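# Place cup carrier flat inside an upright open paper bag

## Task

Get the cup carrier inside the paper bag, resting flat and upright on the bag's floor, with the bag standing on the table and its opening up and unfolded along the whole rim; this must hold without the robot supporting anything, and the grippers must finish released and moved away.

## Robot and tools

Robot: two arms, left_arm and right_arm, each with six joints and a parallel gripper. Objects: a cup carrier and a paper bag on a table. Occasionally an outside force may briefly jerk a held part or nudge a loose item. Rigid objects must never leave the table top; paper, cloth or film going over the edge is not counted as a failure.

Scene frame: origin on the table surface midway between the arms, +z up, +x out across the table, +y toward left_arm's side. The arm names do not refer to image sides. Each gripper's fingers extend along its own +z axis and close along its y axis. Its reported position is the spot between the finger pads, roughly 1 cm short of the tips.

Tool execute_actions, argument actions: a list holding zero or one item. An empty list only reports the current state. An item with "steps" alone (1 to 300) is a wait: nothing new is commanded and the call returns once that many control steps (each 1/30 s) have elapsed since the previous result, counting the time spent composing the reply. An item with "rows" (1 to 15 rows) and optional "steps" (1 to 15, default 15) is a motion. Each row drives one control step; when there are fewer rows than steps, the final row repeats. Optional "pictures" (true/false) controls whether camera images come back; by default they do. A refused call sends nothing to the robot.

Each row is one flat list of exactly 14 numbers, each within -1 to 1, covering both arms even when only one moves: left_arm waist, shoulder, elbow, wrist pitch, wrist yaw, wrist roll, gripper opening, then the same seven for right_arm. The six joint values are offsets in joint space, not poses. They are measured from the joint angles shown in the most recent result that lists them; before any result in the scene lists them, and for later calls within the same reply, they count from where the arm stands when that action begins. They are not cumulative from the previous row. Scaling: 1.0 equals 1.202 rad at the waist, 1.258 at the shoulder, 1.238 at the elbow, 2.073 at wrist pitch, 2.022 at wrist yaw and at wrist roll. Nominal joint ranges (rad): waist -2.618 to 3.054, shoulder 0.000 to 3.142, elbow 0.000 to 3.142, wrist pitch -1.571 to 1.571, wrist yaw -1.571 to 1.571, wrist roll -2.094 to 2.094. Actual stops may differ by up to 0.036 rad either way. A request taking a joint more than 0.036 rad outside its nominal range gets the call refused; a request beyond the true stop and further out than now is clipped to the stop and reported as "joint sent to its limit" (possibly referring to an earlier, still-running action). No such line does not prove there is room left.

The opening value is absolute, not an offset: +1 fully open (0.094 m between pads), -1 closed. Away from the extremes, fingers go to where grip_measured would read the commanded number. To hold something, command below grip_measured: about 0.03 lower for a firm hold, less for a gentle one. Each gripper's reading has its own fixed bias of up to about 1 mm. Pad force tops out near 50 to 62 N, lower for very thin parts, with a brief spike on first contact.

Motion limits: each joint's target is kept within a fixed lead of its measured angle per step (waist 0.202, shoulder 0.258, elbow 0.238, wrist pitch 0.573, wrist yaw and roll 0.522 rad), and if the targets would carry the gripper more than 70 mm from where it is, all are pulled back proportionally. Big offsets therefore need several actions. Sending all-zero offsets is not idle: it pulls the arm back to the reference angles, and arms can sag under repeated zeros. To keep an arm steady, put the offsets back to its desired angles in the first call of a reply and zeros afterward, increasing the correction if a joint keeps falling short.

Between calls, while composing or waiting, the arms keep heading for the last row sent until everything has nearly stopped or a step is HELD; after that only a new action moves them further. Fingers still in motion finish moving.

Results: a state line "left_arm: …" | "right_arm: …" with each gripper's end_effector_position (metres) and end_effector_quat_wxyz in the scene frame; reach errors grow at long reach. Joint positions and Joint velocities give per-arm joint angles (rad, rad/s) then pad gap (m, m/s). grip_measured gives opening on the command scale. "joint command not followed" means the clearance check altered or blocked joint targets on some steps, with the rest of the row executed. HELD marks steps where a row was partly or wholly not sent. MOTOR HOT appears from 75 °C when loads heat motors; at 90 °C that arm halts for 10 s (then that threshold is off for 5 min, after which 90 °C halts again); at 100 °C the arm and gripper go limp and drop until cooled. These show as OVER-TEMPERATURE FAULT lines.

Cameras: cam_high and cam_low (672x504), cam_left_wrist and cam_right_wrist (504x504). zoom_image takes camera (one of those names) and region [x0, y0, x1, y1] in pixels from the top-left, at most 504 by 504, and returns a closer view of that camera's latest image.

finished_scene takes scene (the current scene number) and irreversibly ends and grades it; the goal must already be met and remain so, with the robot not holding anything.

Avoid: arms colliding or pressing on each other, dropping or slamming objects, hard shoves, knocking rigid items off the table, crushing or tipping the bag, and leaving the carrier resting on a gripper.

Each tool is called after "Request:" as name(argument=value, ...) on one line, values as JSON.

## Session

Request:
execute_actions(actions=[])

Scene clock: 0.00 s of 5400.00 s.
left_arm: end_effector_position=(+0.6294, +0.4199, +0.0892) grip_measured=+1.000 end_effector_quat_wxyz=(+0.473, -0.239, +0.834, +0.152) | right_arm: end_effector_position=(+0.1441, -0.5000, +0.3860) grip_measured=+1.000 end_effector_quat_wxyz=(+0.390, +0.702, +0.581, -0.135)
Joint positions: left_arm=[ 0.133  2.344  1.737  0.04  -0.34  -0.177  0.094] | right_arm=[-1.182  1.163  1.774 -1.342  0.158  0.685  0.094]
Joint velocities: left_arm=[-0.012 -0.002 -0.002  0.037  0.037  0.037  0.   ] | right_arm=[-0.012 -0.017 -0.012 -0.11   0.037  0.007  0.   ]

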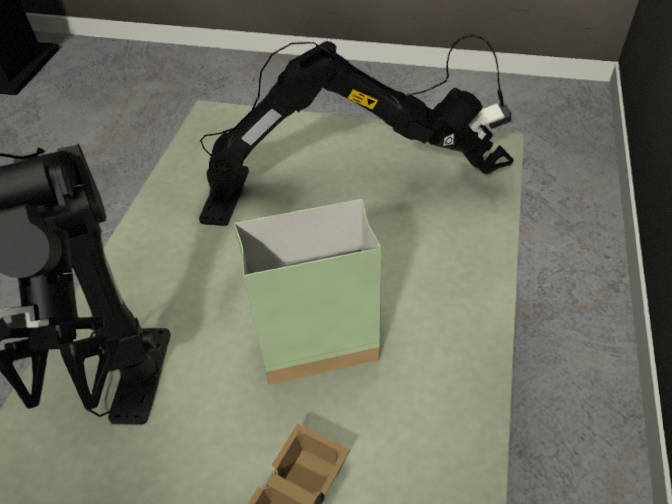

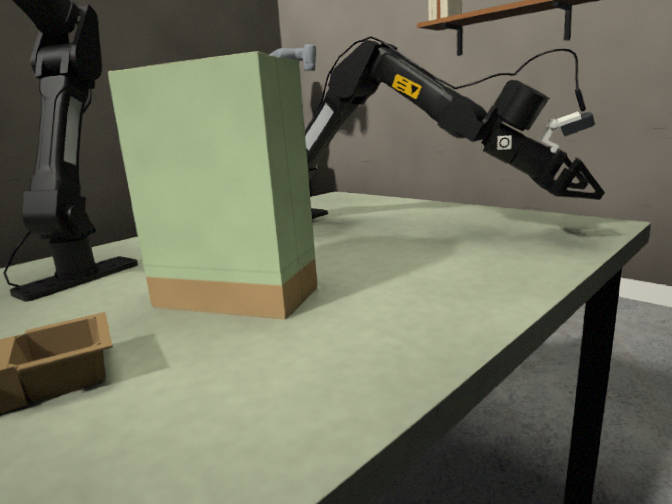

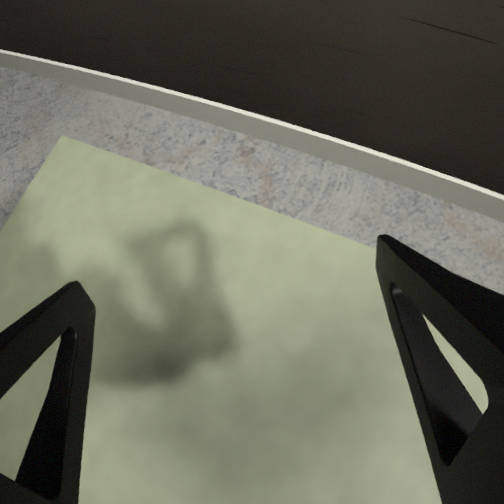

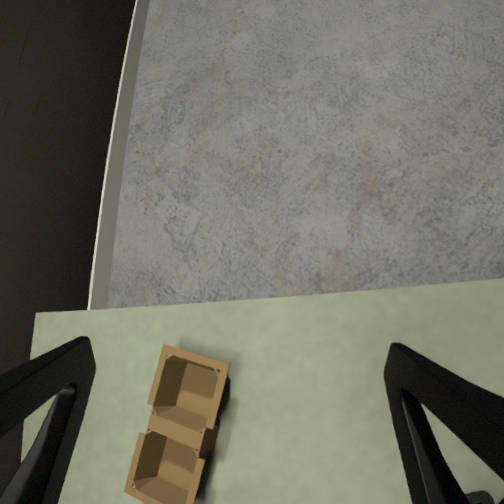

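Request:
zoom_image(camera="cam_right_wrist", region=[90, 320, 290, 504])

Request:
zoom_image(camera="cam_low", region=[0, 30, 340, 430])

Request:
zoom_image(camera="cam_high", region=[200, 180, 440, 504])

Region (90, 320, 290, 504) of cam_right_wrist's 504x504 image, scaled by 2.520, with more detail than that image has; it fills the top 464 rows of this view, and the rest is white.

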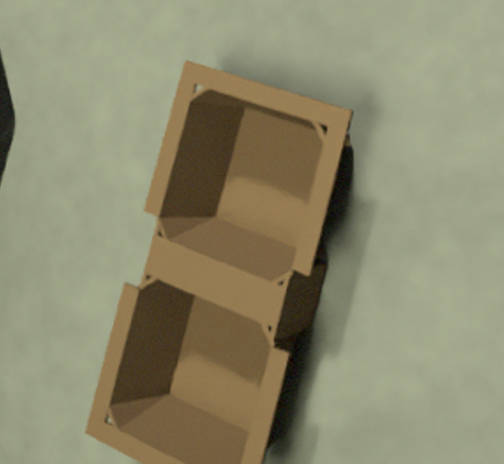

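Region (0, 30, 340, 430) of cam_low's 672x504 image, scaled by 1.260, with more detail than that image has; it fills the left 428 columns of this view, and the rest is white.

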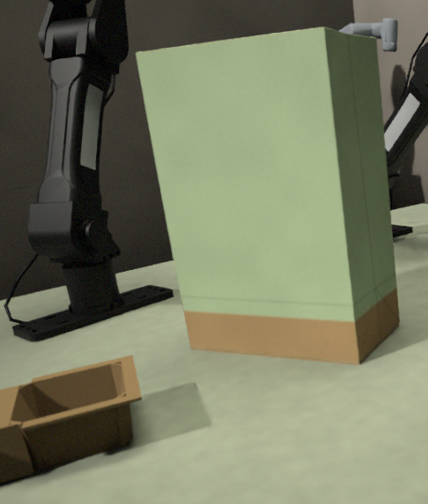

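Region (200, 180, 440, 504) of cam_high's 672x504 image, scaled by 1.556, with more detail than that image has; it fills the left 373 columns of this view, and the rest is white.

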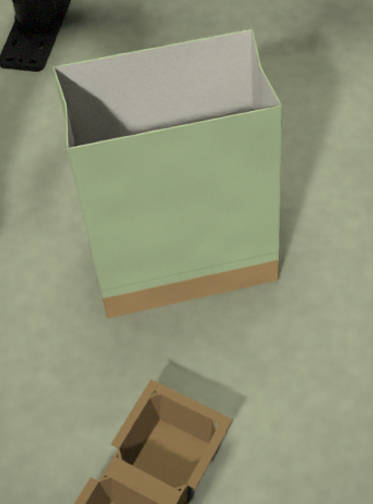

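Request:
execute_actions(actions=[{"rows":[[0,-0.5,0,0,0.168,0.087,1,0.453,0.546,0.061,-0.1,-0.078,-0.339,1]],"steps":15}], pictures=false)

Request:
execute_actions(actions=[{"steps":45}])

Scene clock: 97.07 s of 5400.00 s.
left_arm: end_effector_position=(+0.6114, +0.3738, +0.3045) grip_measured=+1.000 end_effector_quat_wxyz=(+0.616, -0.128, +0.774, +0.078) | right_arm: end_effector_position=(+0.3462, -0.4223, +0.1663) grip_measured=+1.000 end_effector_quat_wxyz=(+0.015, +0.262, +0.965, -0.011)
Joint positions: left_arm=[ 0.134  1.964  1.72   0.01  -0.095 -0.06   0.094] | right_arm=[-0.636  1.892  1.833 -1.479  0.016  0.073  0.094]
Joint velocities: left_arm=[-0.002 -0.93  -0.002  0.066  0.3    0.066  0.   ] | right_arm=[ 0.217  0.584 -0.12  -0.168 -0.212 -0.447  0.   ]
Steps of this call (steps 1 to 90: nothing new was sent; then 93.57 s passed at rest; steps 91 to 105: all 15 steps of this action). Readings (joint positions):
91: left_arm=[0.133 2.335 1.735 0.036 -0.317 -0.166] | right_arm=[-1.159 1.183 1.789 -1.367 0.155 0.629]
92: left_arm=[0.134 2.322 1.727 0.026 -0.288 -0.152] | right_arm=[-1.109 1.216 1.814 -1.395 0.139 0.559]
94: left_arm=[0.134 2.284 1.720 0.012 -0.238 -0.129] | right_arm=[-1.013 1.305 1.837 -1.417 0.109 0.431]
98: left_arm=[0.134 2.182 1.720 0.009 -0.167 -0.095] | right_arm=[-0.841 1.527 1.837 -1.444 0.072 0.256]
105: the state above

Scene clock: 98.57 s of 5400.00 s.
left_arm: end_effector_position=(+0.5527, +0.3466, +0.4554) grip_measured=+1.000 end_effector_quat_wxyz=(+0.722, -0.073, +0.685, +0.069) | right_arm: end_effector_position=(+0.3335, -0.4124, +0.1736) grip_measured=+1.000 end_effector_quat_wxyz=(-0.000, +0.228, +0.974, -0.004)
Joint positions: left_arm=[ 0.134  1.719  1.73   0.041 -0.009 -0.01   0.094] | right_arm=[-0.631  1.866  1.829 -1.533  0.007  0.009  0.094]
Joint velocities: left_arm=[-0.002 -0.017 -0.007 -0.037 -0.051  0.022  0.   ] | right_arm=[-0.012  0.002  0.017  0.066 -0.037 -0.066  0.   ]
Steps of this call (steps 1 to 45: the robot went on to your last target). Readings (joint positions):
1: left_arm=[0.134 1.931 1.720 0.011 -0.088 -0.057] | right_arm=[-0.631 1.905 1.830 -1.485 0.011 0.060]
2: left_arm=[0.134 1.898 1.720 0.011 -0.080 -0.053] | right_arm=[-0.630 1.907 1.829 -1.493 0.008 0.049]
4: left_arm=[0.134 1.834 1.720 0.014 -0.064 -0.044] | right_arm=[-0.631 1.894 1.829 -1.506 0.008 0.035]
8: left_arm=[0.134 1.724 1.721 0.037 -0.032 -0.025] | right_arm=[-0.631 1.867 1.829 -1.525 0.007 0.019]
45: the state above
All arms were judged still, so your last target was given up. Only a new action makes them travel on or press farther. Fingers that are still opening or closing keep moving.

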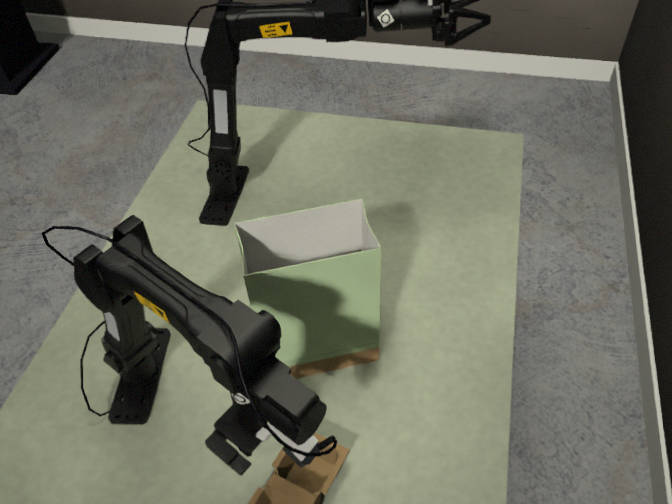

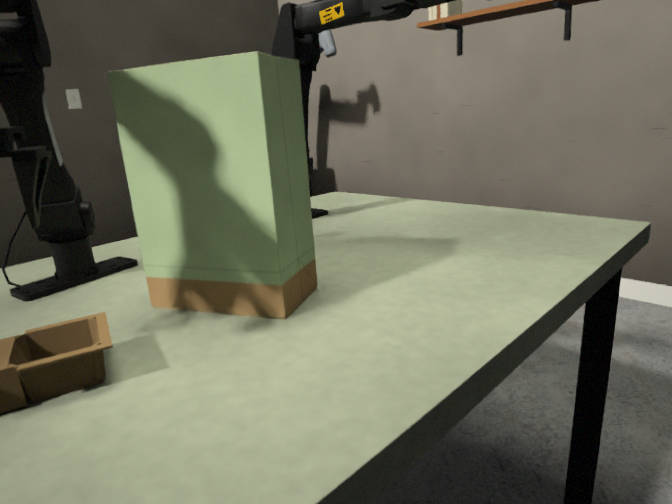

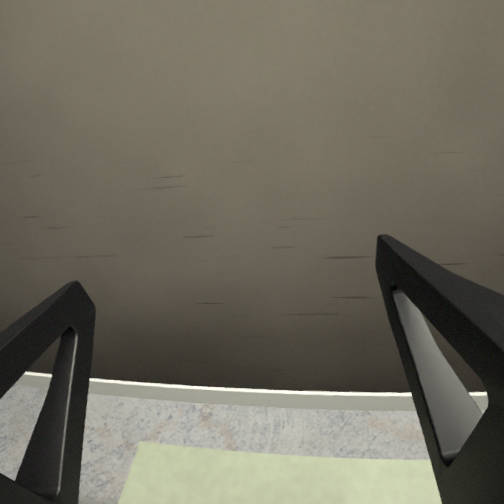

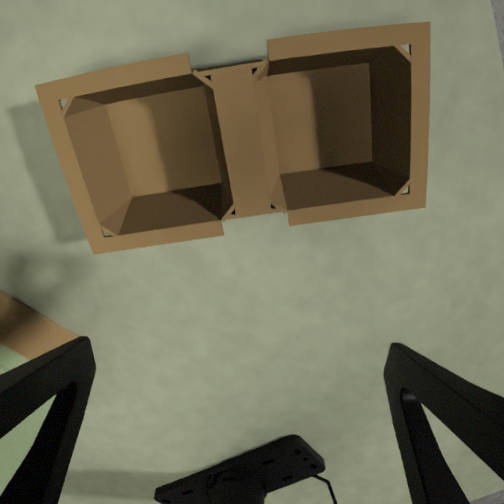

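Request:
execute_actions(actions=[{"rows":[[0,0,0,0,0,0,1,0,0.04,0.02,0.015,0,0.2,1],[0,0,0,0,0,0,1,0,0.06,0.035,0.025,0,0.4,1],[0,0,0,0,0,0,1,0,0.09,0.05,0.035,0,0.55,1],[0,0,0,0,0,0,1,0,0.11,0.06,0.045,0,0.7,1],[0,0,0,0,0,0,1,0,0.135,0.066,0.045,-0.003,0.698,1]],"steps":15}], pictures=false)

Request:
execute_actions(actions=[{"steps":25}])

Scene clock: 154.33 s of 5400.00 s.
left_arm: end_effector_position=(+0.5527, +0.3466, +0.4554) grip_measured=+1.000 end_effector_quat_wxyz=(+0.722, -0.073, +0.685, +0.069) | right_arm: end_effector_position=(+0.3673, -0.4286, +0.1228) grip_measured=+1.000 end_effector_quat_wxyz=(-0.022, +0.756, +0.655, -0.013)
Joint positions: left_arm=[ 0.134  1.719  1.73   0.041 -0.009 -0.01   0.094] | right_arm=[-0.631  2.053  1.886 -1.454  0.006  1.263  0.094]
Joint velocities: left_arm=[-0.017  0.007 -0.012 -0.037 -0.007  0.037  0.   ] | right_arm=[-0.042  0.002 -0.012  0.022 -0.095  0.945  0.   ]
Steps of this call (steps 1 to 90: nothing new was sent; then 52.27 s passed at rest; steps 91 to 105: all 15 steps of this action). Readings (joint positions):
91: left_arm=[0.134 1.719 1.730 0.041 -0.009 -0.010] | right_arm=[-0.631 1.869 1.829 -1.533 0.007 0.070]
92: left_arm=[0.134 1.719 1.730 0.041 -0.009 -0.010] | right_arm=[-0.631 1.878 1.835 -1.532 0.007 0.165]
94: left_arm=[0.134 1.719 1.730 0.041 -0.009 -0.010] | right_arm=[-0.631 1.921 1.863 -1.520 0.007 0.363]
98: left_arm=[0.134 1.719 1.730 0.041 -0.009 -0.010] | right_arm=[-0.631 2.025 1.886 -1.470 0.007 0.759]
105: the state above

Scene clock: 155.17 s of 5400.00 s.
left_arm: end_effector_position=(+0.5527, +0.3466, +0.4554) grip_measured=+1.000 end_effector_quat_wxyz=(+0.722, -0.073, +0.685, +0.069) | right_arm: end_effector_position=(+0.3677, -0.4286, +0.1227) grip_measured=+1.000 end_effector_quat_wxyz=(-0.020, +0.802, +0.597, -0.014)
Joint positions: left_arm=[ 0.134  1.719  1.73   0.041 -0.009 -0.01   0.094] | right_arm=[-0.631  2.053  1.886 -1.452  0.005  1.411  0.094]
Joint velocities: left_arm=[-0.007 -0.022 -0.007 -0.037 -0.051 -0.022  0.   ] | right_arm=[-0.002 -0.007 -0.017  0.022  0.007  0.037  0.   ]
Steps of this call (steps 1 to 25: the robot went on to your last target). Readings (joint positions):
1: left_arm=[0.134 1.719 1.730 0.041 -0.009 -0.010] | right_arm=[-0.631 2.053 1.886 -1.454 0.006 1.292]
2: left_arm=[0.134 1.719 1.730 0.041 -0.009 -0.010] | right_arm=[-0.631 2.053 1.886 -1.454 0.006 1.316]
4: left_arm=[0.134 1.719 1.730 0.041 -0.009 -0.010] | right_arm=[-0.631 2.053 1.886 -1.453 0.006 1.351]
8: left_arm=[0.134 1.719 1.730 0.041 -0.009 -0.010] | right_arm=[-0.631 2.053 1.886 -1.453 0.005 1.387]
25: the state above

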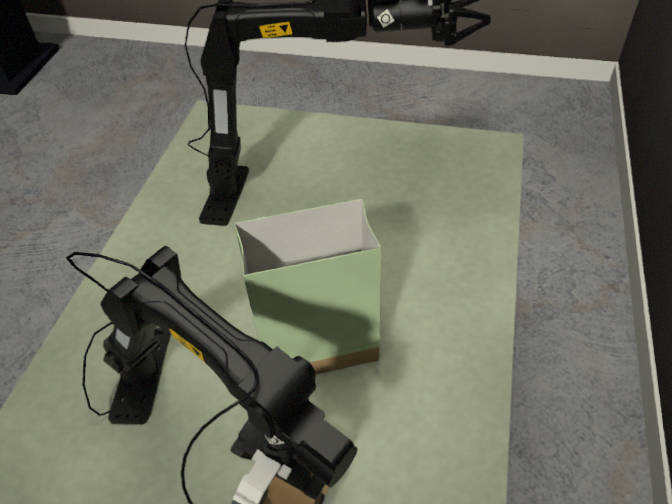

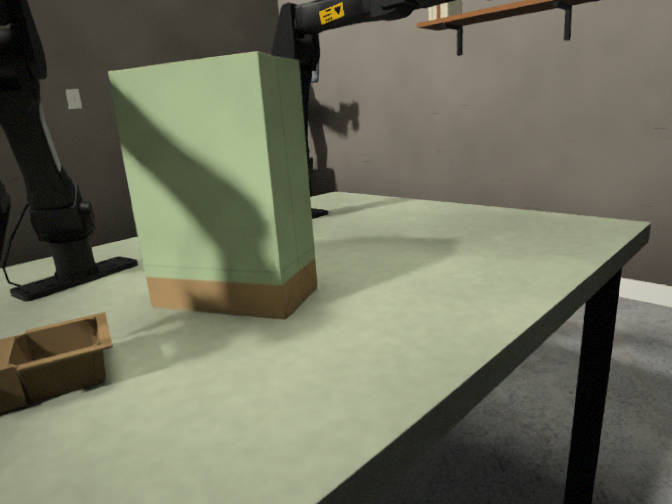

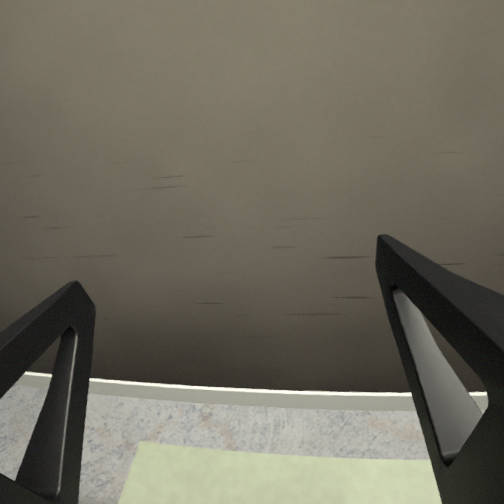

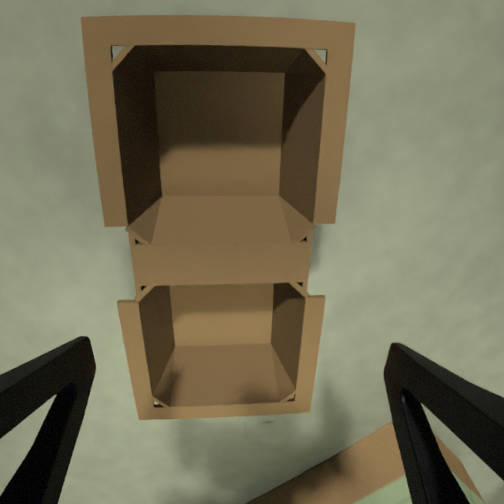

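Request:
execute_actions(actions=[{"rows":[[0,0,0,0,0,0,1,-0.01,0,-0.03,0.03,0,0,1],[0,0,0,0,0,0,1,-0.01,0,-0.06,0.06,0,0,1],[0,0,0,0,0,0,1,-0.01,0,-0.09,0.09,0,0,1],[0,0,0,0,0,0,1,-0.01,0,-0.12,0.115,0,0,1],[0,0,0,0,0,0,1,-0.01,0.003,-0.154,0.122,0,0,1]],"steps":15}])

Scene clock: 175.37 s of 5400.00 s.
left_arm: end_effector_position=(+0.5527, +0.3466, +0.4554) grip_measured=+1.000 end_effector_quat_wxyz=(+0.722, -0.073, +0.685, +0.069) | right_arm: end_effector_position=(+0.3750, -0.4322, +0.0701) grip_measured=+1.000 end_effector_quat_wxyz=(-0.009, +0.802, +0.597, -0.008)
Joint positions: left_arm=[ 0.134  1.719  1.73   0.041 -0.009 -0.01   0.094] | right_arm=[-0.631  2.067  1.698 -1.225  0.005  1.411  0.094]
Joint velocities: left_arm=[ 0.002  0.002 -0.002 -0.051 -0.022 -0.022  0.   ] | right_arm=[ 0.012 -0.002 -0.012  0.051 -0.037 -0.037  0.   ]
Steps of this call (steps 1 to 15: the robot went on to your last target; steps 16 to 90: nothing new was sent; then 16.70 s passed at rest; steps 91 to 105: all 15 steps of this action). Readings (joint positions):
91: left_arm=[0.134 1.719 1.730 0.041 -0.009 -0.010] | right_arm=[-0.631 2.053 1.882 -1.446 0.005 1.411]
92: left_arm=[0.134 1.719 1.730 0.041 -0.009 -0.010] | right_arm=[-0.631 2.052 1.872 -1.429 0.005 1.411]
94: left_arm=[0.134 1.719 1.730 0.041 -0.009 -0.010] | right_arm=[-0.631 2.052 1.822 -1.365 0.005 1.411]
98: left_arm=[0.134 1.719 1.730 0.041 -0.009 -0.010] | right_arm=[-0.631 2.061 1.711 -1.275 0.005 1.411]
105: the state above

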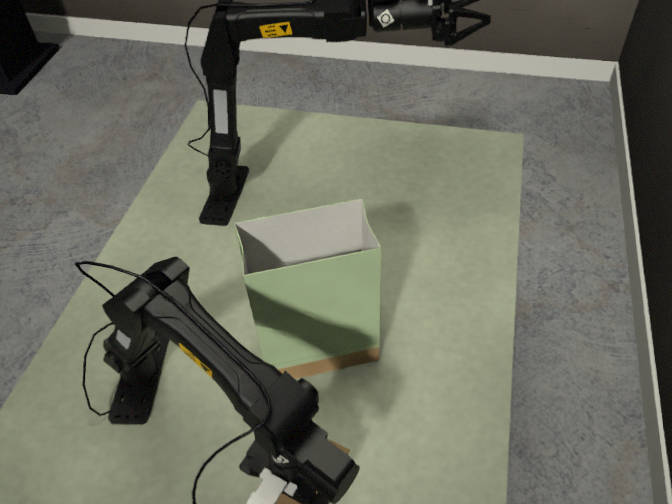

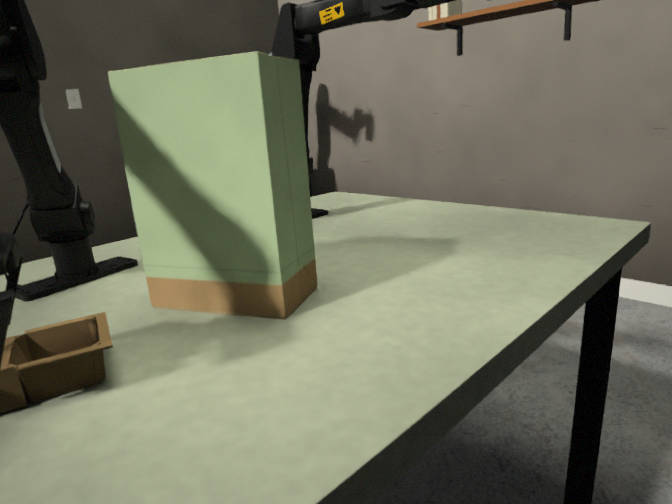

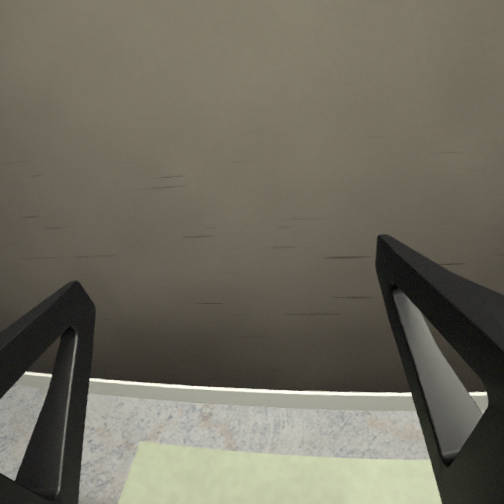

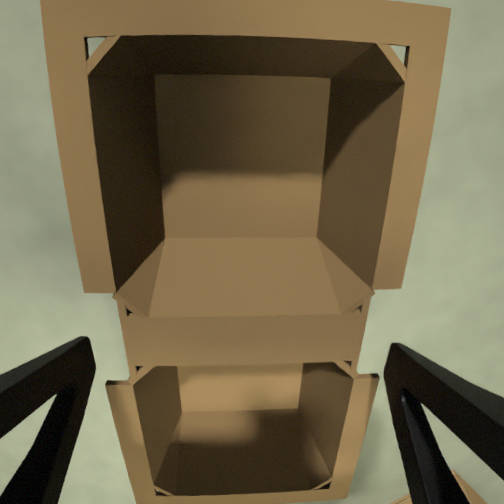

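Request:
execute_actions(actions=[{"rows":[[0,0,0,0,0,0,1,0,0.004,-0.015,0.013,0,0,1],[0,0,0,0,0,0,1,0,0.004,-0.015,0.013,0,0,1],[0,0,0,0,0,0,1,0,0.008,-0.035,0.03,0,0,1],[0,0,0,0,0,0,1,0,0.008,-0.035,0.03,0,0,1],[0,0,0,0,0,0,1,0,0.012,-0.055,0.045,0,0,1],[0,0,0,0,0,0,1,0,0.012,-0.055,0.045,0,0,1],[0,0,0,0,0,0,1,0,0.015,-0.07,0.058,0,0,1],[0,0,0,0,0,0,1,0,0.015,-0.07,0.058,0,0,1],[0,0,0,0,0,0,1,0,0.018,-0.085,0.071,0,0,1]],"steps":15}])

Scene clock: 194.97 s of 5400.00 s.
left_arm: end_effector_position=(+0.5527, +0.3466, +0.4554) grip_measured=+1.000 end_effector_quat_wxyz=(+0.722, -0.073, +0.685, +0.069) | right_arm: end_effector_position=(+0.3754, -0.4324, +0.0397) grip_measured=+1.000 end_effector_quat_wxyz=(-0.007, +0.802, +0.597, -0.007)
Joint positions: left_arm=[ 0.134  1.719  1.73   0.041 -0.009 -0.01   0.094] | right_arm=[-0.631  2.086  1.605 -1.108  0.005  1.411  0.094]
Joint velocities: left_arm=[-0.017  0.007  0.002 -0.007 -0.037  0.007  0.   ] | right_arm=[-0.002 -0.007 -0.007  0.037  0.051  0.007  0.   ]
Steps of this call (steps 1 to 30: the robot went on to your last target; steps 31 to 90: nothing new was sent; then 16.10 s passed at rest; steps 91 to 105: all 15 steps of this action). Readings (joint positions):
91: left_arm=[0.134 1.719 1.730 0.041 -0.009 -0.010] | right_arm=[-0.631 2.067 1.698 -1.212 0.005 1.411]
92: left_arm=[0.134 1.719 1.730 0.041 -0.009 -0.010] | right_arm=[-0.631 2.067 1.698 -1.212 0.005 1.411]
94: left_arm=[0.134 1.719 1.730 0.041 -0.009 -0.010] | right_arm=[-0.631 2.067 1.688 -1.199 0.005 1.411]
98: left_arm=[0.134 1.719 1.730 0.041 -0.009 -0.010] | right_arm=[-0.631 2.069 1.641 -1.157 0.005 1.411]
105: the state above

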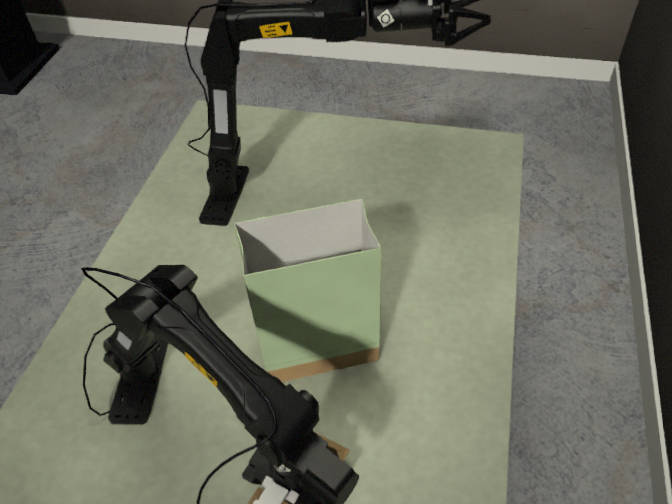

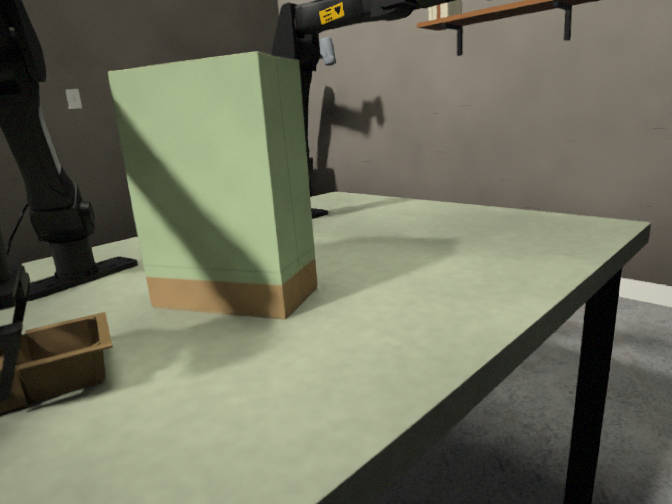

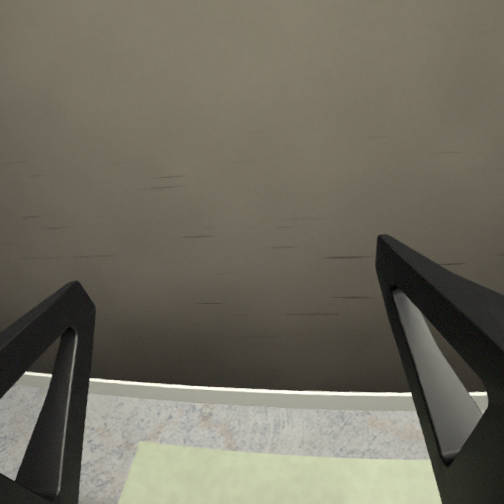

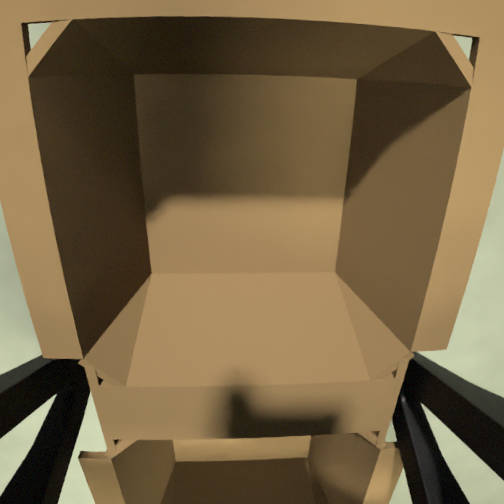

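Request:
execute_actions(actions=[{"rows":[[0,0,0,0,0,0,1,0,0,0,0,0,0,0.75],[0,0,0,0,0,0,1,0,0,0,0,0,0,0.7],[0,0,0,0,0,0,1,0,0,0,0,0,0,0.65],[0,0,0,0,0,0,1,0,0,0,0,0,0,0.6],[0,0,0,0,0,0,1,0,0,0,0,0,0,0.55],[0,0,0,0,0,0,1,0,0,0,0,0,0,0.5]],"steps":15}])

Scene clock: 200.37 s of 5400.00 s.
left_arm: end_effector_position=(+0.5527, +0.3466, +0.4554) grip_measured=+1.000 end_effector_quat_wxyz=(+0.722, -0.073, +0.685, +0.069) | right_arm: end_effector_position=(+0.3788, -0.4340, +0.0397) grip_measured=+0.689 end_effector_quat_wxyz=(-0.000, +0.802, +0.597, -0.003)
Joint positions: left_arm=[ 0.134  1.719  1.73   0.041 -0.009 -0.01   0.094] | right_arm=[-0.631  2.086  1.605 -1.093  0.005  1.411  0.079]
Joint velocities: left_arm=[-0.007  0.012 -0.027  0.007 -0.066  0.037  0.   ] | right_arm=[-0.007 -0.002  0.002  0.066  0.037 -0.022  0.   ]
Steps of this call (steps 1 to 30: the robot went on to your last target; steps 31 to 90: nothing new was sent; then 1.90 s passed at rest; steps 91 to 105: all 15 steps of this action). Readings (joint positions):
91: left_arm=[0.134 1.719 1.730 0.041 -0.009 -0.010] | right_arm=[-0.631 2.086 1.605 -1.093 0.005 1.411]
92: left_arm=[0.134 1.719 1.730 0.041 -0.009 -0.010] | right_arm=[-0.631 2.086 1.605 -1.093 0.005 1.411]
94: left_arm=[0.134 1.719 1.730 0.041 -0.009 -0.010] | right_arm=[-0.631 2.086 1.605 -1.093 0.005 1.411]
98: left_arm=[0.134 1.719 1.730 0.041 -0.009 -0.010] | right_arm=[-0.631 2.086 1.605 -1.093 0.005 1.411]
105: the state above

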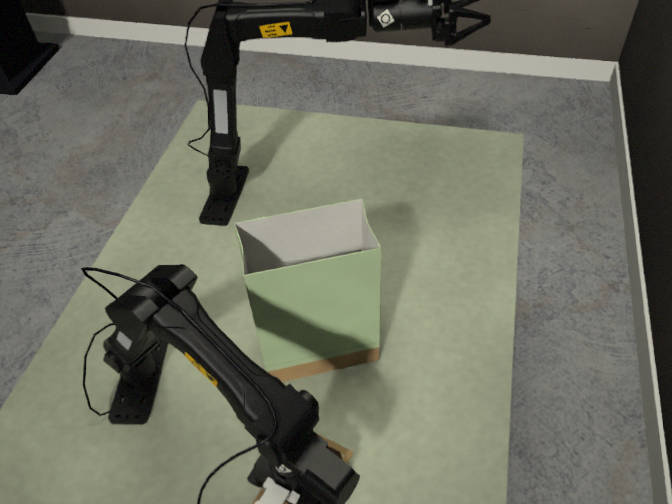

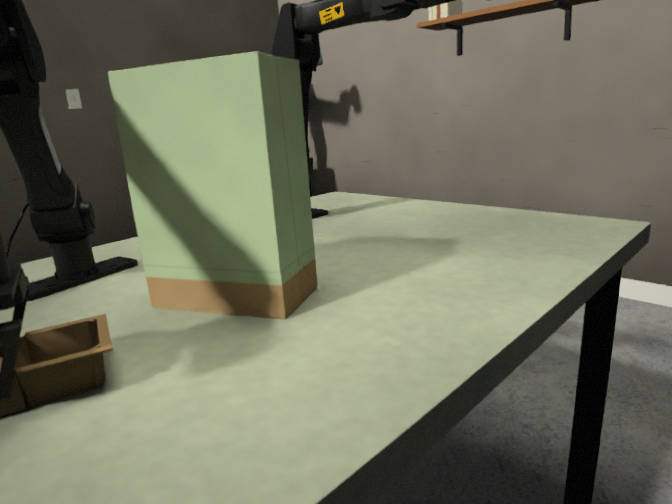

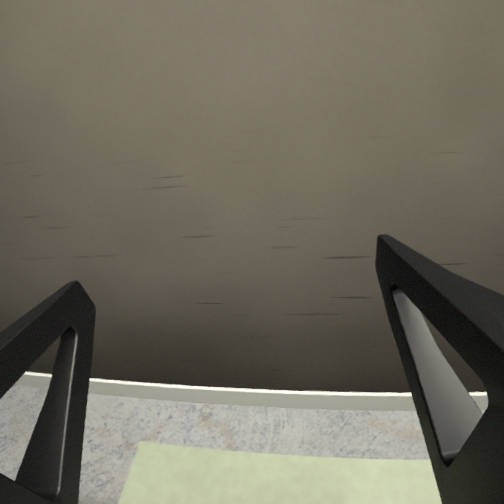

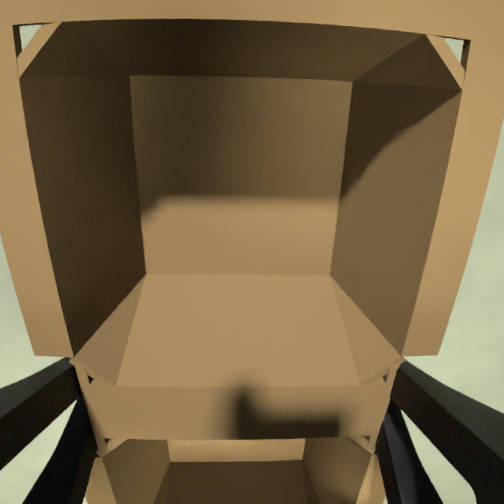

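Request:
execute_actions(actions=[{"rows":[[0,0,0,0,0,0,1,0,-0.02,0.04,-0.02,0,0,0.62],[0,0,0,0,0,0,1,0,-0.03,0.06,-0.035,0,0,0.62],[0,0,0,0,0,0,1,0,-0.04,0.08,-0.05,0,0,0.62],[0,0,0,0,0,0,1,0,-0.05,0.10,-0.065,0,0,0.62],[0,0,0,0,0,0,1,0,-0.06,0.12,-0.08,0,0,0.62],[0,0,0,0,0,0,1,-0.01,-0.075,0.14,-0.095,0,0,0.62],[0,0,0,0,0,0,1,-0.02,-0.09,0.16,-0.11,0,0,0.62],[0,0,0,0,0,0,1,-0.03,-0.10,0.18,-0.125,0,0,0.62],[0,0,0,0,0,0,1,-0.04,-0.11,0.20,-0.14,0,0,0.62],[0,0,0,0,0,0,1,-0.05,-0.125,0.22,-0.155,0,0,0.62],[0,0,0,0,0,0,1,-0.06,-0.14,0.24,-0.17,0,0,0.62],[0,0,0,0,0,0,1,-0.07,-0.15,0.26,-0.185,0,0,0.62],[0,0,0,0,0,0,1,-0.08,-0.16,0.28,-0.2,0,0,0.62],[0,0,0,0,0,0,1,-0.09,-0.17,0.3,-0.215,0,0,0.62]],"steps":15}], pictures=false)

Request:
execute_actions(actions=[{"rows":[[0,0,0,0,0,0,1,0,-0.07,0.2,-0.04,0,0,0.62],[0,0,0,0,0,0,1,0,-0.07,0.2,-0.04,0,0,0.62],[0,0,0,0,0,0,1,0,-0.07,0.3,-0.04,0,0,0.62],[0,0,0,0,0,0,1,0,-0.07,0.3,-0.04,0,0,0.62],[0,0,0,0,0,0,1,0,-0.07,0.4,-0.04,-0.0,0,0.62],[0,0,0,0,0,0,1,0,-0.07,0.5,-0.04,0,-0.1,0.62],[0,0,0,0,0,0,1,0,-0.07,0.6,-0.04,0,-0.2,0.62],[0,0,0,0,0,0,1,0,-0.07,0.68,-0.04,0,-0.3,0.62]],"steps":15}], pictures=false)

Request:
execute_actions(actions=[{"steps":20}])

Scene clock: 222.67 s of 5400.00 s.
left_arm: end_effector_position=(+0.5527, +0.3466, +0.4554) grip_measured=+1.000 end_effector_quat_wxyz=(+0.722, -0.073, +0.685, +0.069) | right_arm: end_effector_position=(+0.3644, -0.4658, +0.1935) grip_measured=+0.689 end_effector_quat_wxyz=(+0.090, +0.824, +0.558, +0.041)
Joint positions: left_arm=[ 0.134  1.719  1.73   0.041 -0.009 -0.01   0.094] | right_arm=[-0.721  1.899  1.934 -1.409  0.002  1.411  0.079]
Joint velocities: left_arm=[-0.007  0.007 -0.007  0.007  0.051  0.022  0.   ] | right_arm=[-0.374 -0.491  0.559 -0.696  0.081 -0.066  0.   ]
Steps of this call (steps 1 to 15: the robot went on to your last target; steps 16 to 90: nothing new was sent; then 18.80 s passed at rest; steps 91 to 105: all 15 steps of this action). Readings (joint positions):
91: left_arm=[0.134 1.719 1.730 0.041 -0.009 -0.010] | right_arm=[-0.631 2.086 1.607 -1.096 0.005 1.411]
92: left_arm=[0.134 1.719 1.730 0.041 -0.009 -0.010] | right_arm=[-0.631 2.086 1.615 -1.106 0.005 1.411]
94: left_arm=[0.134 1.719 1.730 0.041 -0.009 -0.010] | right_arm=[-0.631 2.083 1.648 -1.140 0.005 1.411]
98: left_arm=[0.134 1.719 1.730 0.041 -0.009 -0.010] | right_arm=[-0.635 2.036 1.745 -1.225 0.004 1.411]
105: the state above

Scene clock: 223.17 s of 5400.00 s.
left_arm: end_effector_position=(+0.5527, +0.3466, +0.4554) grip_measured=+1.000 end_effector_quat_wxyz=(+0.722, -0.073, +0.685, +0.069) | right_arm: end_effector_position=(+0.3617, -0.4693, +0.4828) grip_measured=+0.688 end_effector_quat_wxyz=(+0.491, +0.583, +0.641, +0.090)
Joint positions: left_arm=[ 0.134  1.719  1.73   0.041 -0.009 -0.01   0.094] | right_arm=[-0.732  1.814  2.749 -1.46   0.003  0.921  0.079]
Joint velocities: left_arm=[ 0.002 -0.002  0.022 -0.007 -0.051  0.037  0.   ] | right_arm=[-0.007 -0.437  0.427 -0.11  -0.022 -0.74   0.001]
Steps of this call (steps 1 to 15: all 15 steps of this action). Readings (joint positions):
1: left_arm=[0.134 1.719 1.730 0.041 -0.009 -0.010] | right_arm=[-0.730 1.886 1.970 -1.434 0.003 1.411]
2: left_arm=[0.134 1.719 1.730 0.041 -0.009 -0.010] | right_arm=[-0.734 1.881 2.019 -1.449 0.004 1.411]
4: left_arm=[0.134 1.719 1.730 0.041 -0.009 -0.010] | right_arm=[-0.732 1.871 2.131 -1.455 0.003 1.411]
8: left_arm=[0.134 1.719 1.730 0.041 -0.009 -0.010] | right_arm=[-0.732 1.855 2.381 -1.460 0.003 1.258]
15: the state above

Scene clock: 223.83 s of 5400.00 s.
left_arm: end_effector_position=(+0.5527, +0.3466, +0.4554) grip_measured=+1.000 end_effector_quat_wxyz=(+0.722, -0.073, +0.685, +0.069) | right_arm: end_effector_position=(+0.3545, -0.4649, +0.4896) grip_measured=+0.688 end_effector_quat_wxyz=(+0.501, +0.546, +0.668, +0.066)
Joint positions: left_arm=[ 0.134  1.719  1.73   0.041 -0.009 -0.01   0.094] | right_arm=[-0.732  1.805  2.772 -1.479  0.003  0.817  0.079]
Joint velocities: left_arm=[ 0.007 -0.017  0.002 -0.007 -0.007  0.022  0.   ] | right_arm=[ 0.007  0.002 -0.002  0.066  0.007 -0.066 -0.   ]
Steps of this call (steps 1 to 20: the robot went on to your last target). Readings (joint positions):
1: left_arm=[0.134 1.719 1.730 0.041 -0.009 -0.010] | right_arm=[-0.732 1.802 2.761 -1.460 0.003 0.900]
2: left_arm=[0.134 1.719 1.730 0.041 -0.009 -0.010] | right_arm=[-0.732 1.793 2.768 -1.460 0.003 0.883]
4: left_arm=[0.134 1.719 1.730 0.041 -0.009 -0.010] | right_arm=[-0.732 1.788 2.772 -1.460 0.003 0.859]
8: left_arm=[0.134 1.719 1.730 0.041 -0.009 -0.010] | right_arm=[-0.732 1.800 2.772 -1.471 0.003 0.833]
20: the state above

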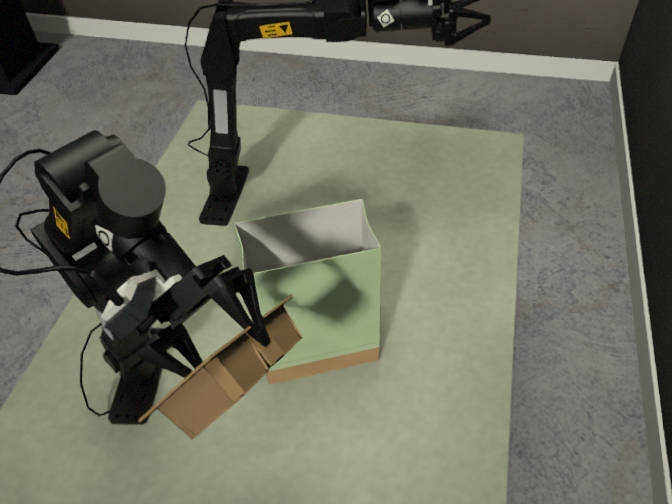

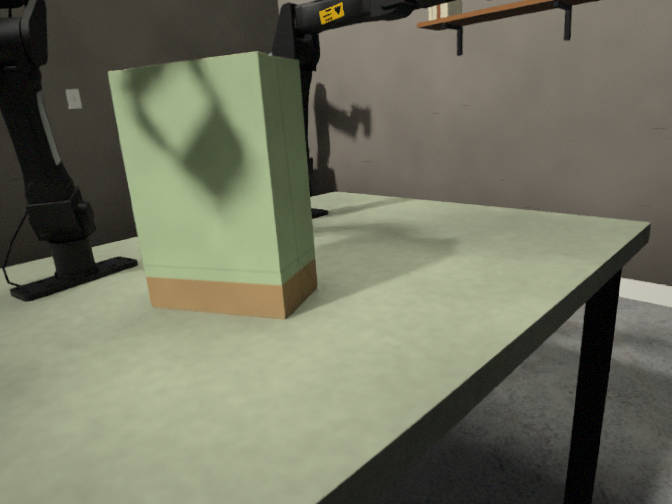

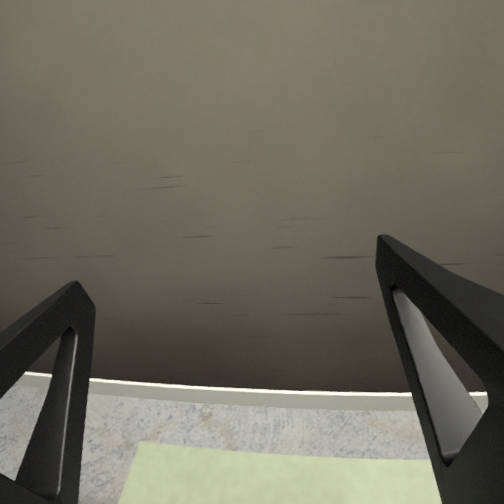

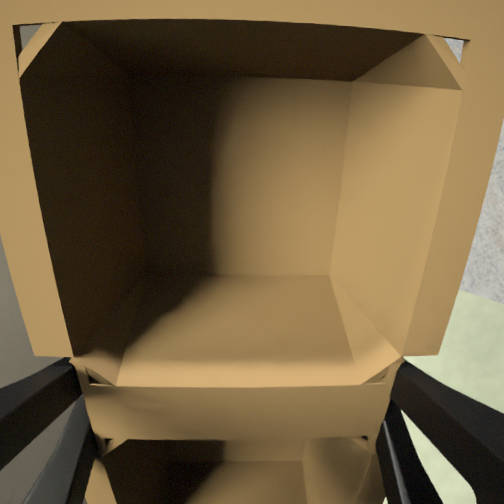

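Request:
execute_actions(actions=[{"rows":[[0,0,0,0,0,0,1,0,0,0,-0.02,0,-0.1,0.62],[0,0,0,0,0,0,1,0,0,0,-0.02,0,-0.2,0.62],[0,0,0,0,0,0,1,0.05,0,0,-0.02,0,-0.3,0.62],[0,0,0,0,0,0,1,0.1,0,0,-0.02,0,-0.404,0.62],[0,0,0,0,0,0,1,0.15,0,0,-0.02,0,-0.404,0.62],[0,0,0,0,0,0,1,0.2,0,0,-0.02,0,-0.404,0.62],[0,0,0,0,0,0,1,0.25,0,0,-0.02,0,-0.404,0.62],[0,0,0,0,0,0,1,0.3,0,0,-0.02,0,-0.404,0.62],[0,0,0,0,0,0,1,0.35,0,0,-0.02,0,-0.404,0.62],[0,0,0,0,0,0,1,0.4,0,0,-0.02,0,-0.404,0.62],[0,0,0,0,0,0,1,0.45,0,0,-0.02,0,-0.404,0.62]],"steps":15}], pictures=false)

Request:
execute_actions(actions=[{"steps":25}])

Scene clock: 232.67 s of 5400.00 s.
left_arm: end_effector_position=(+0.5527, +0.3466, +0.4554) grip_measured=+1.000 end_effector_quat_wxyz=(+0.722, -0.073, +0.685, +0.069) | right_arm: end_effector_position=(+0.4088, -0.2607, +0.4844) grip_measured=+0.688 end_effector_quat_wxyz=(+0.495, +0.022, +0.869, +0.017)
Joint positions: left_arm=[ 0.134  1.719  1.73   0.041 -0.009 -0.01   0.094] | right_arm=[-0.184  1.805  2.772 -1.503 -0.011  0.053  0.079]
Joint velocities: left_arm=[-0.002  0.007  0.017 -0.007  0.051 -0.022  0.   ] | right_arm=[ 0.012 -0.002  0.017  0.007 -0.022 -0.359 -0.001]
Steps of this call (steps 1 to 15: the robot went on to your last target; steps 16 to 90: nothing new was sent; then 5.33 s passed at rest; steps 91 to 105: all 15 steps of this action). Readings (joint positions):
91: left_arm=[0.134 1.719 1.730 0.041 -0.009 -0.010] | right_arm=[-0.732 1.805 2.772 -1.481 0.003 0.787]
92: left_arm=[0.134 1.719 1.730 0.041 -0.009 -0.010] | right_arm=[-0.732 1.805 2.772 -1.487 0.003 0.723]
94: left_arm=[0.134 1.719 1.730 0.041 -0.009 -0.010] | right_arm=[-0.704 1.805 2.772 -1.495 0.013 0.534]
98: left_arm=[0.134 1.719 1.730 0.041 -0.009 -0.010] | right_arm=[-0.486 1.805 2.772 -1.500 0.018 0.228]
105: the state above

Scene clock: 233.50 s of 5400.00 s.
left_arm: end_effector_position=(+0.5527, +0.3466, +0.4554) grip_measured=+1.000 end_effector_quat_wxyz=(+0.722, -0.073, +0.685, +0.069) | right_arm: end_effector_position=(+0.4081, -0.2617, +0.4833) grip_measured=+0.688 end_effector_quat_wxyz=(+0.493, +0.005, +0.870, +0.004)
Joint positions: left_arm=[ 0.134  1.719  1.73   0.041 -0.009 -0.01   0.094] | right_arm=[-0.184  1.805  2.772 -1.508 -0.006  0.009  0.079]
Joint velocities: left_arm=[-0.022 -0.012 -0.017 -0.022 -0.066  0.022  0.   ] | right_arm=[ 0.002 -0.012  0.002  0.051 -0.051 -0.037  0.   ]
Steps of this call (steps 1 to 25: the robot went on to your last target). Readings (joint positions):
1: left_arm=[0.134 1.719 1.730 0.041 -0.009 -0.010] | right_arm=[-0.184 1.805 2.772 -1.504 -0.010 0.044]
2: left_arm=[0.134 1.719 1.730 0.041 -0.009 -0.010] | right_arm=[-0.184 1.805 2.772 -1.505 -0.008 0.037]
4: left_arm=[0.134 1.719 1.730 0.041 -0.009 -0.010] | right_arm=[-0.184 1.805 2.772 -1.507 -0.008 0.027]
8: left_arm=[0.134 1.719 1.730 0.041 -0.009 -0.010] | right_arm=[-0.184 1.805 2.772 -1.508 -0.006 0.017]
25: the state above

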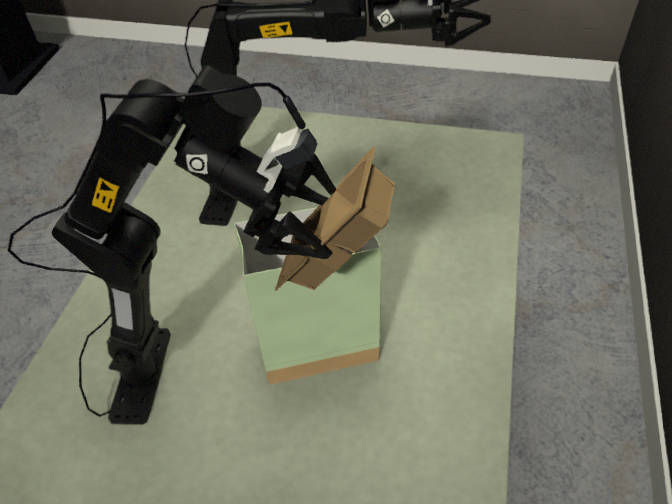

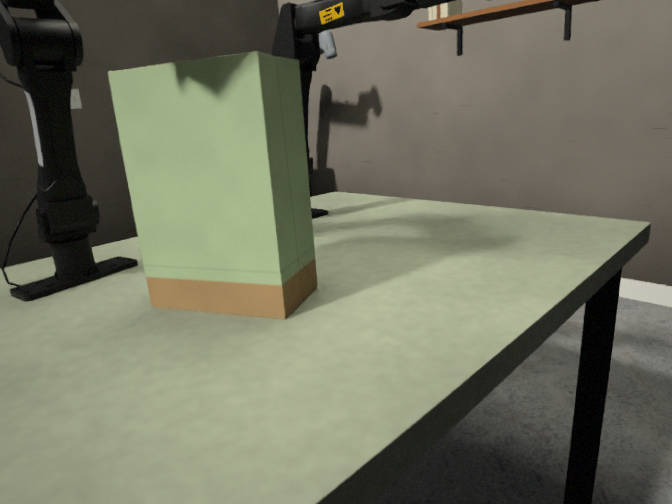

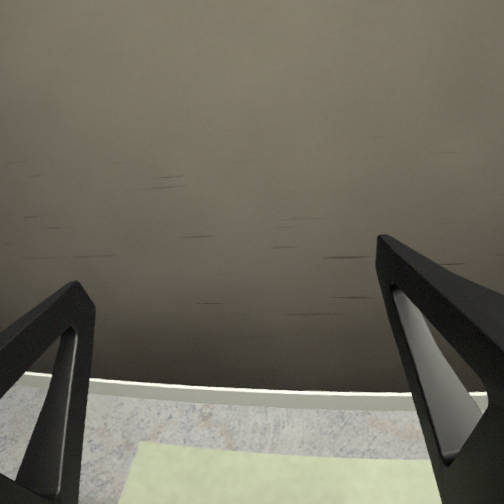

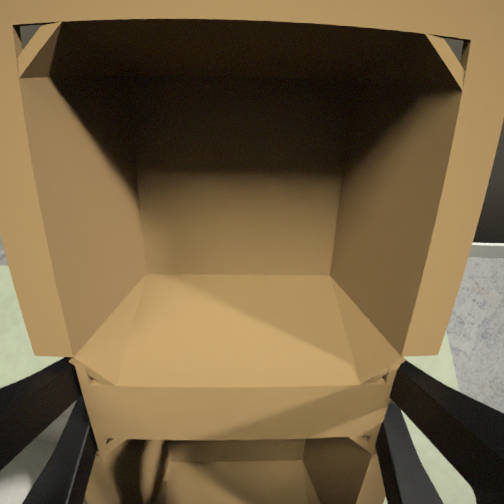

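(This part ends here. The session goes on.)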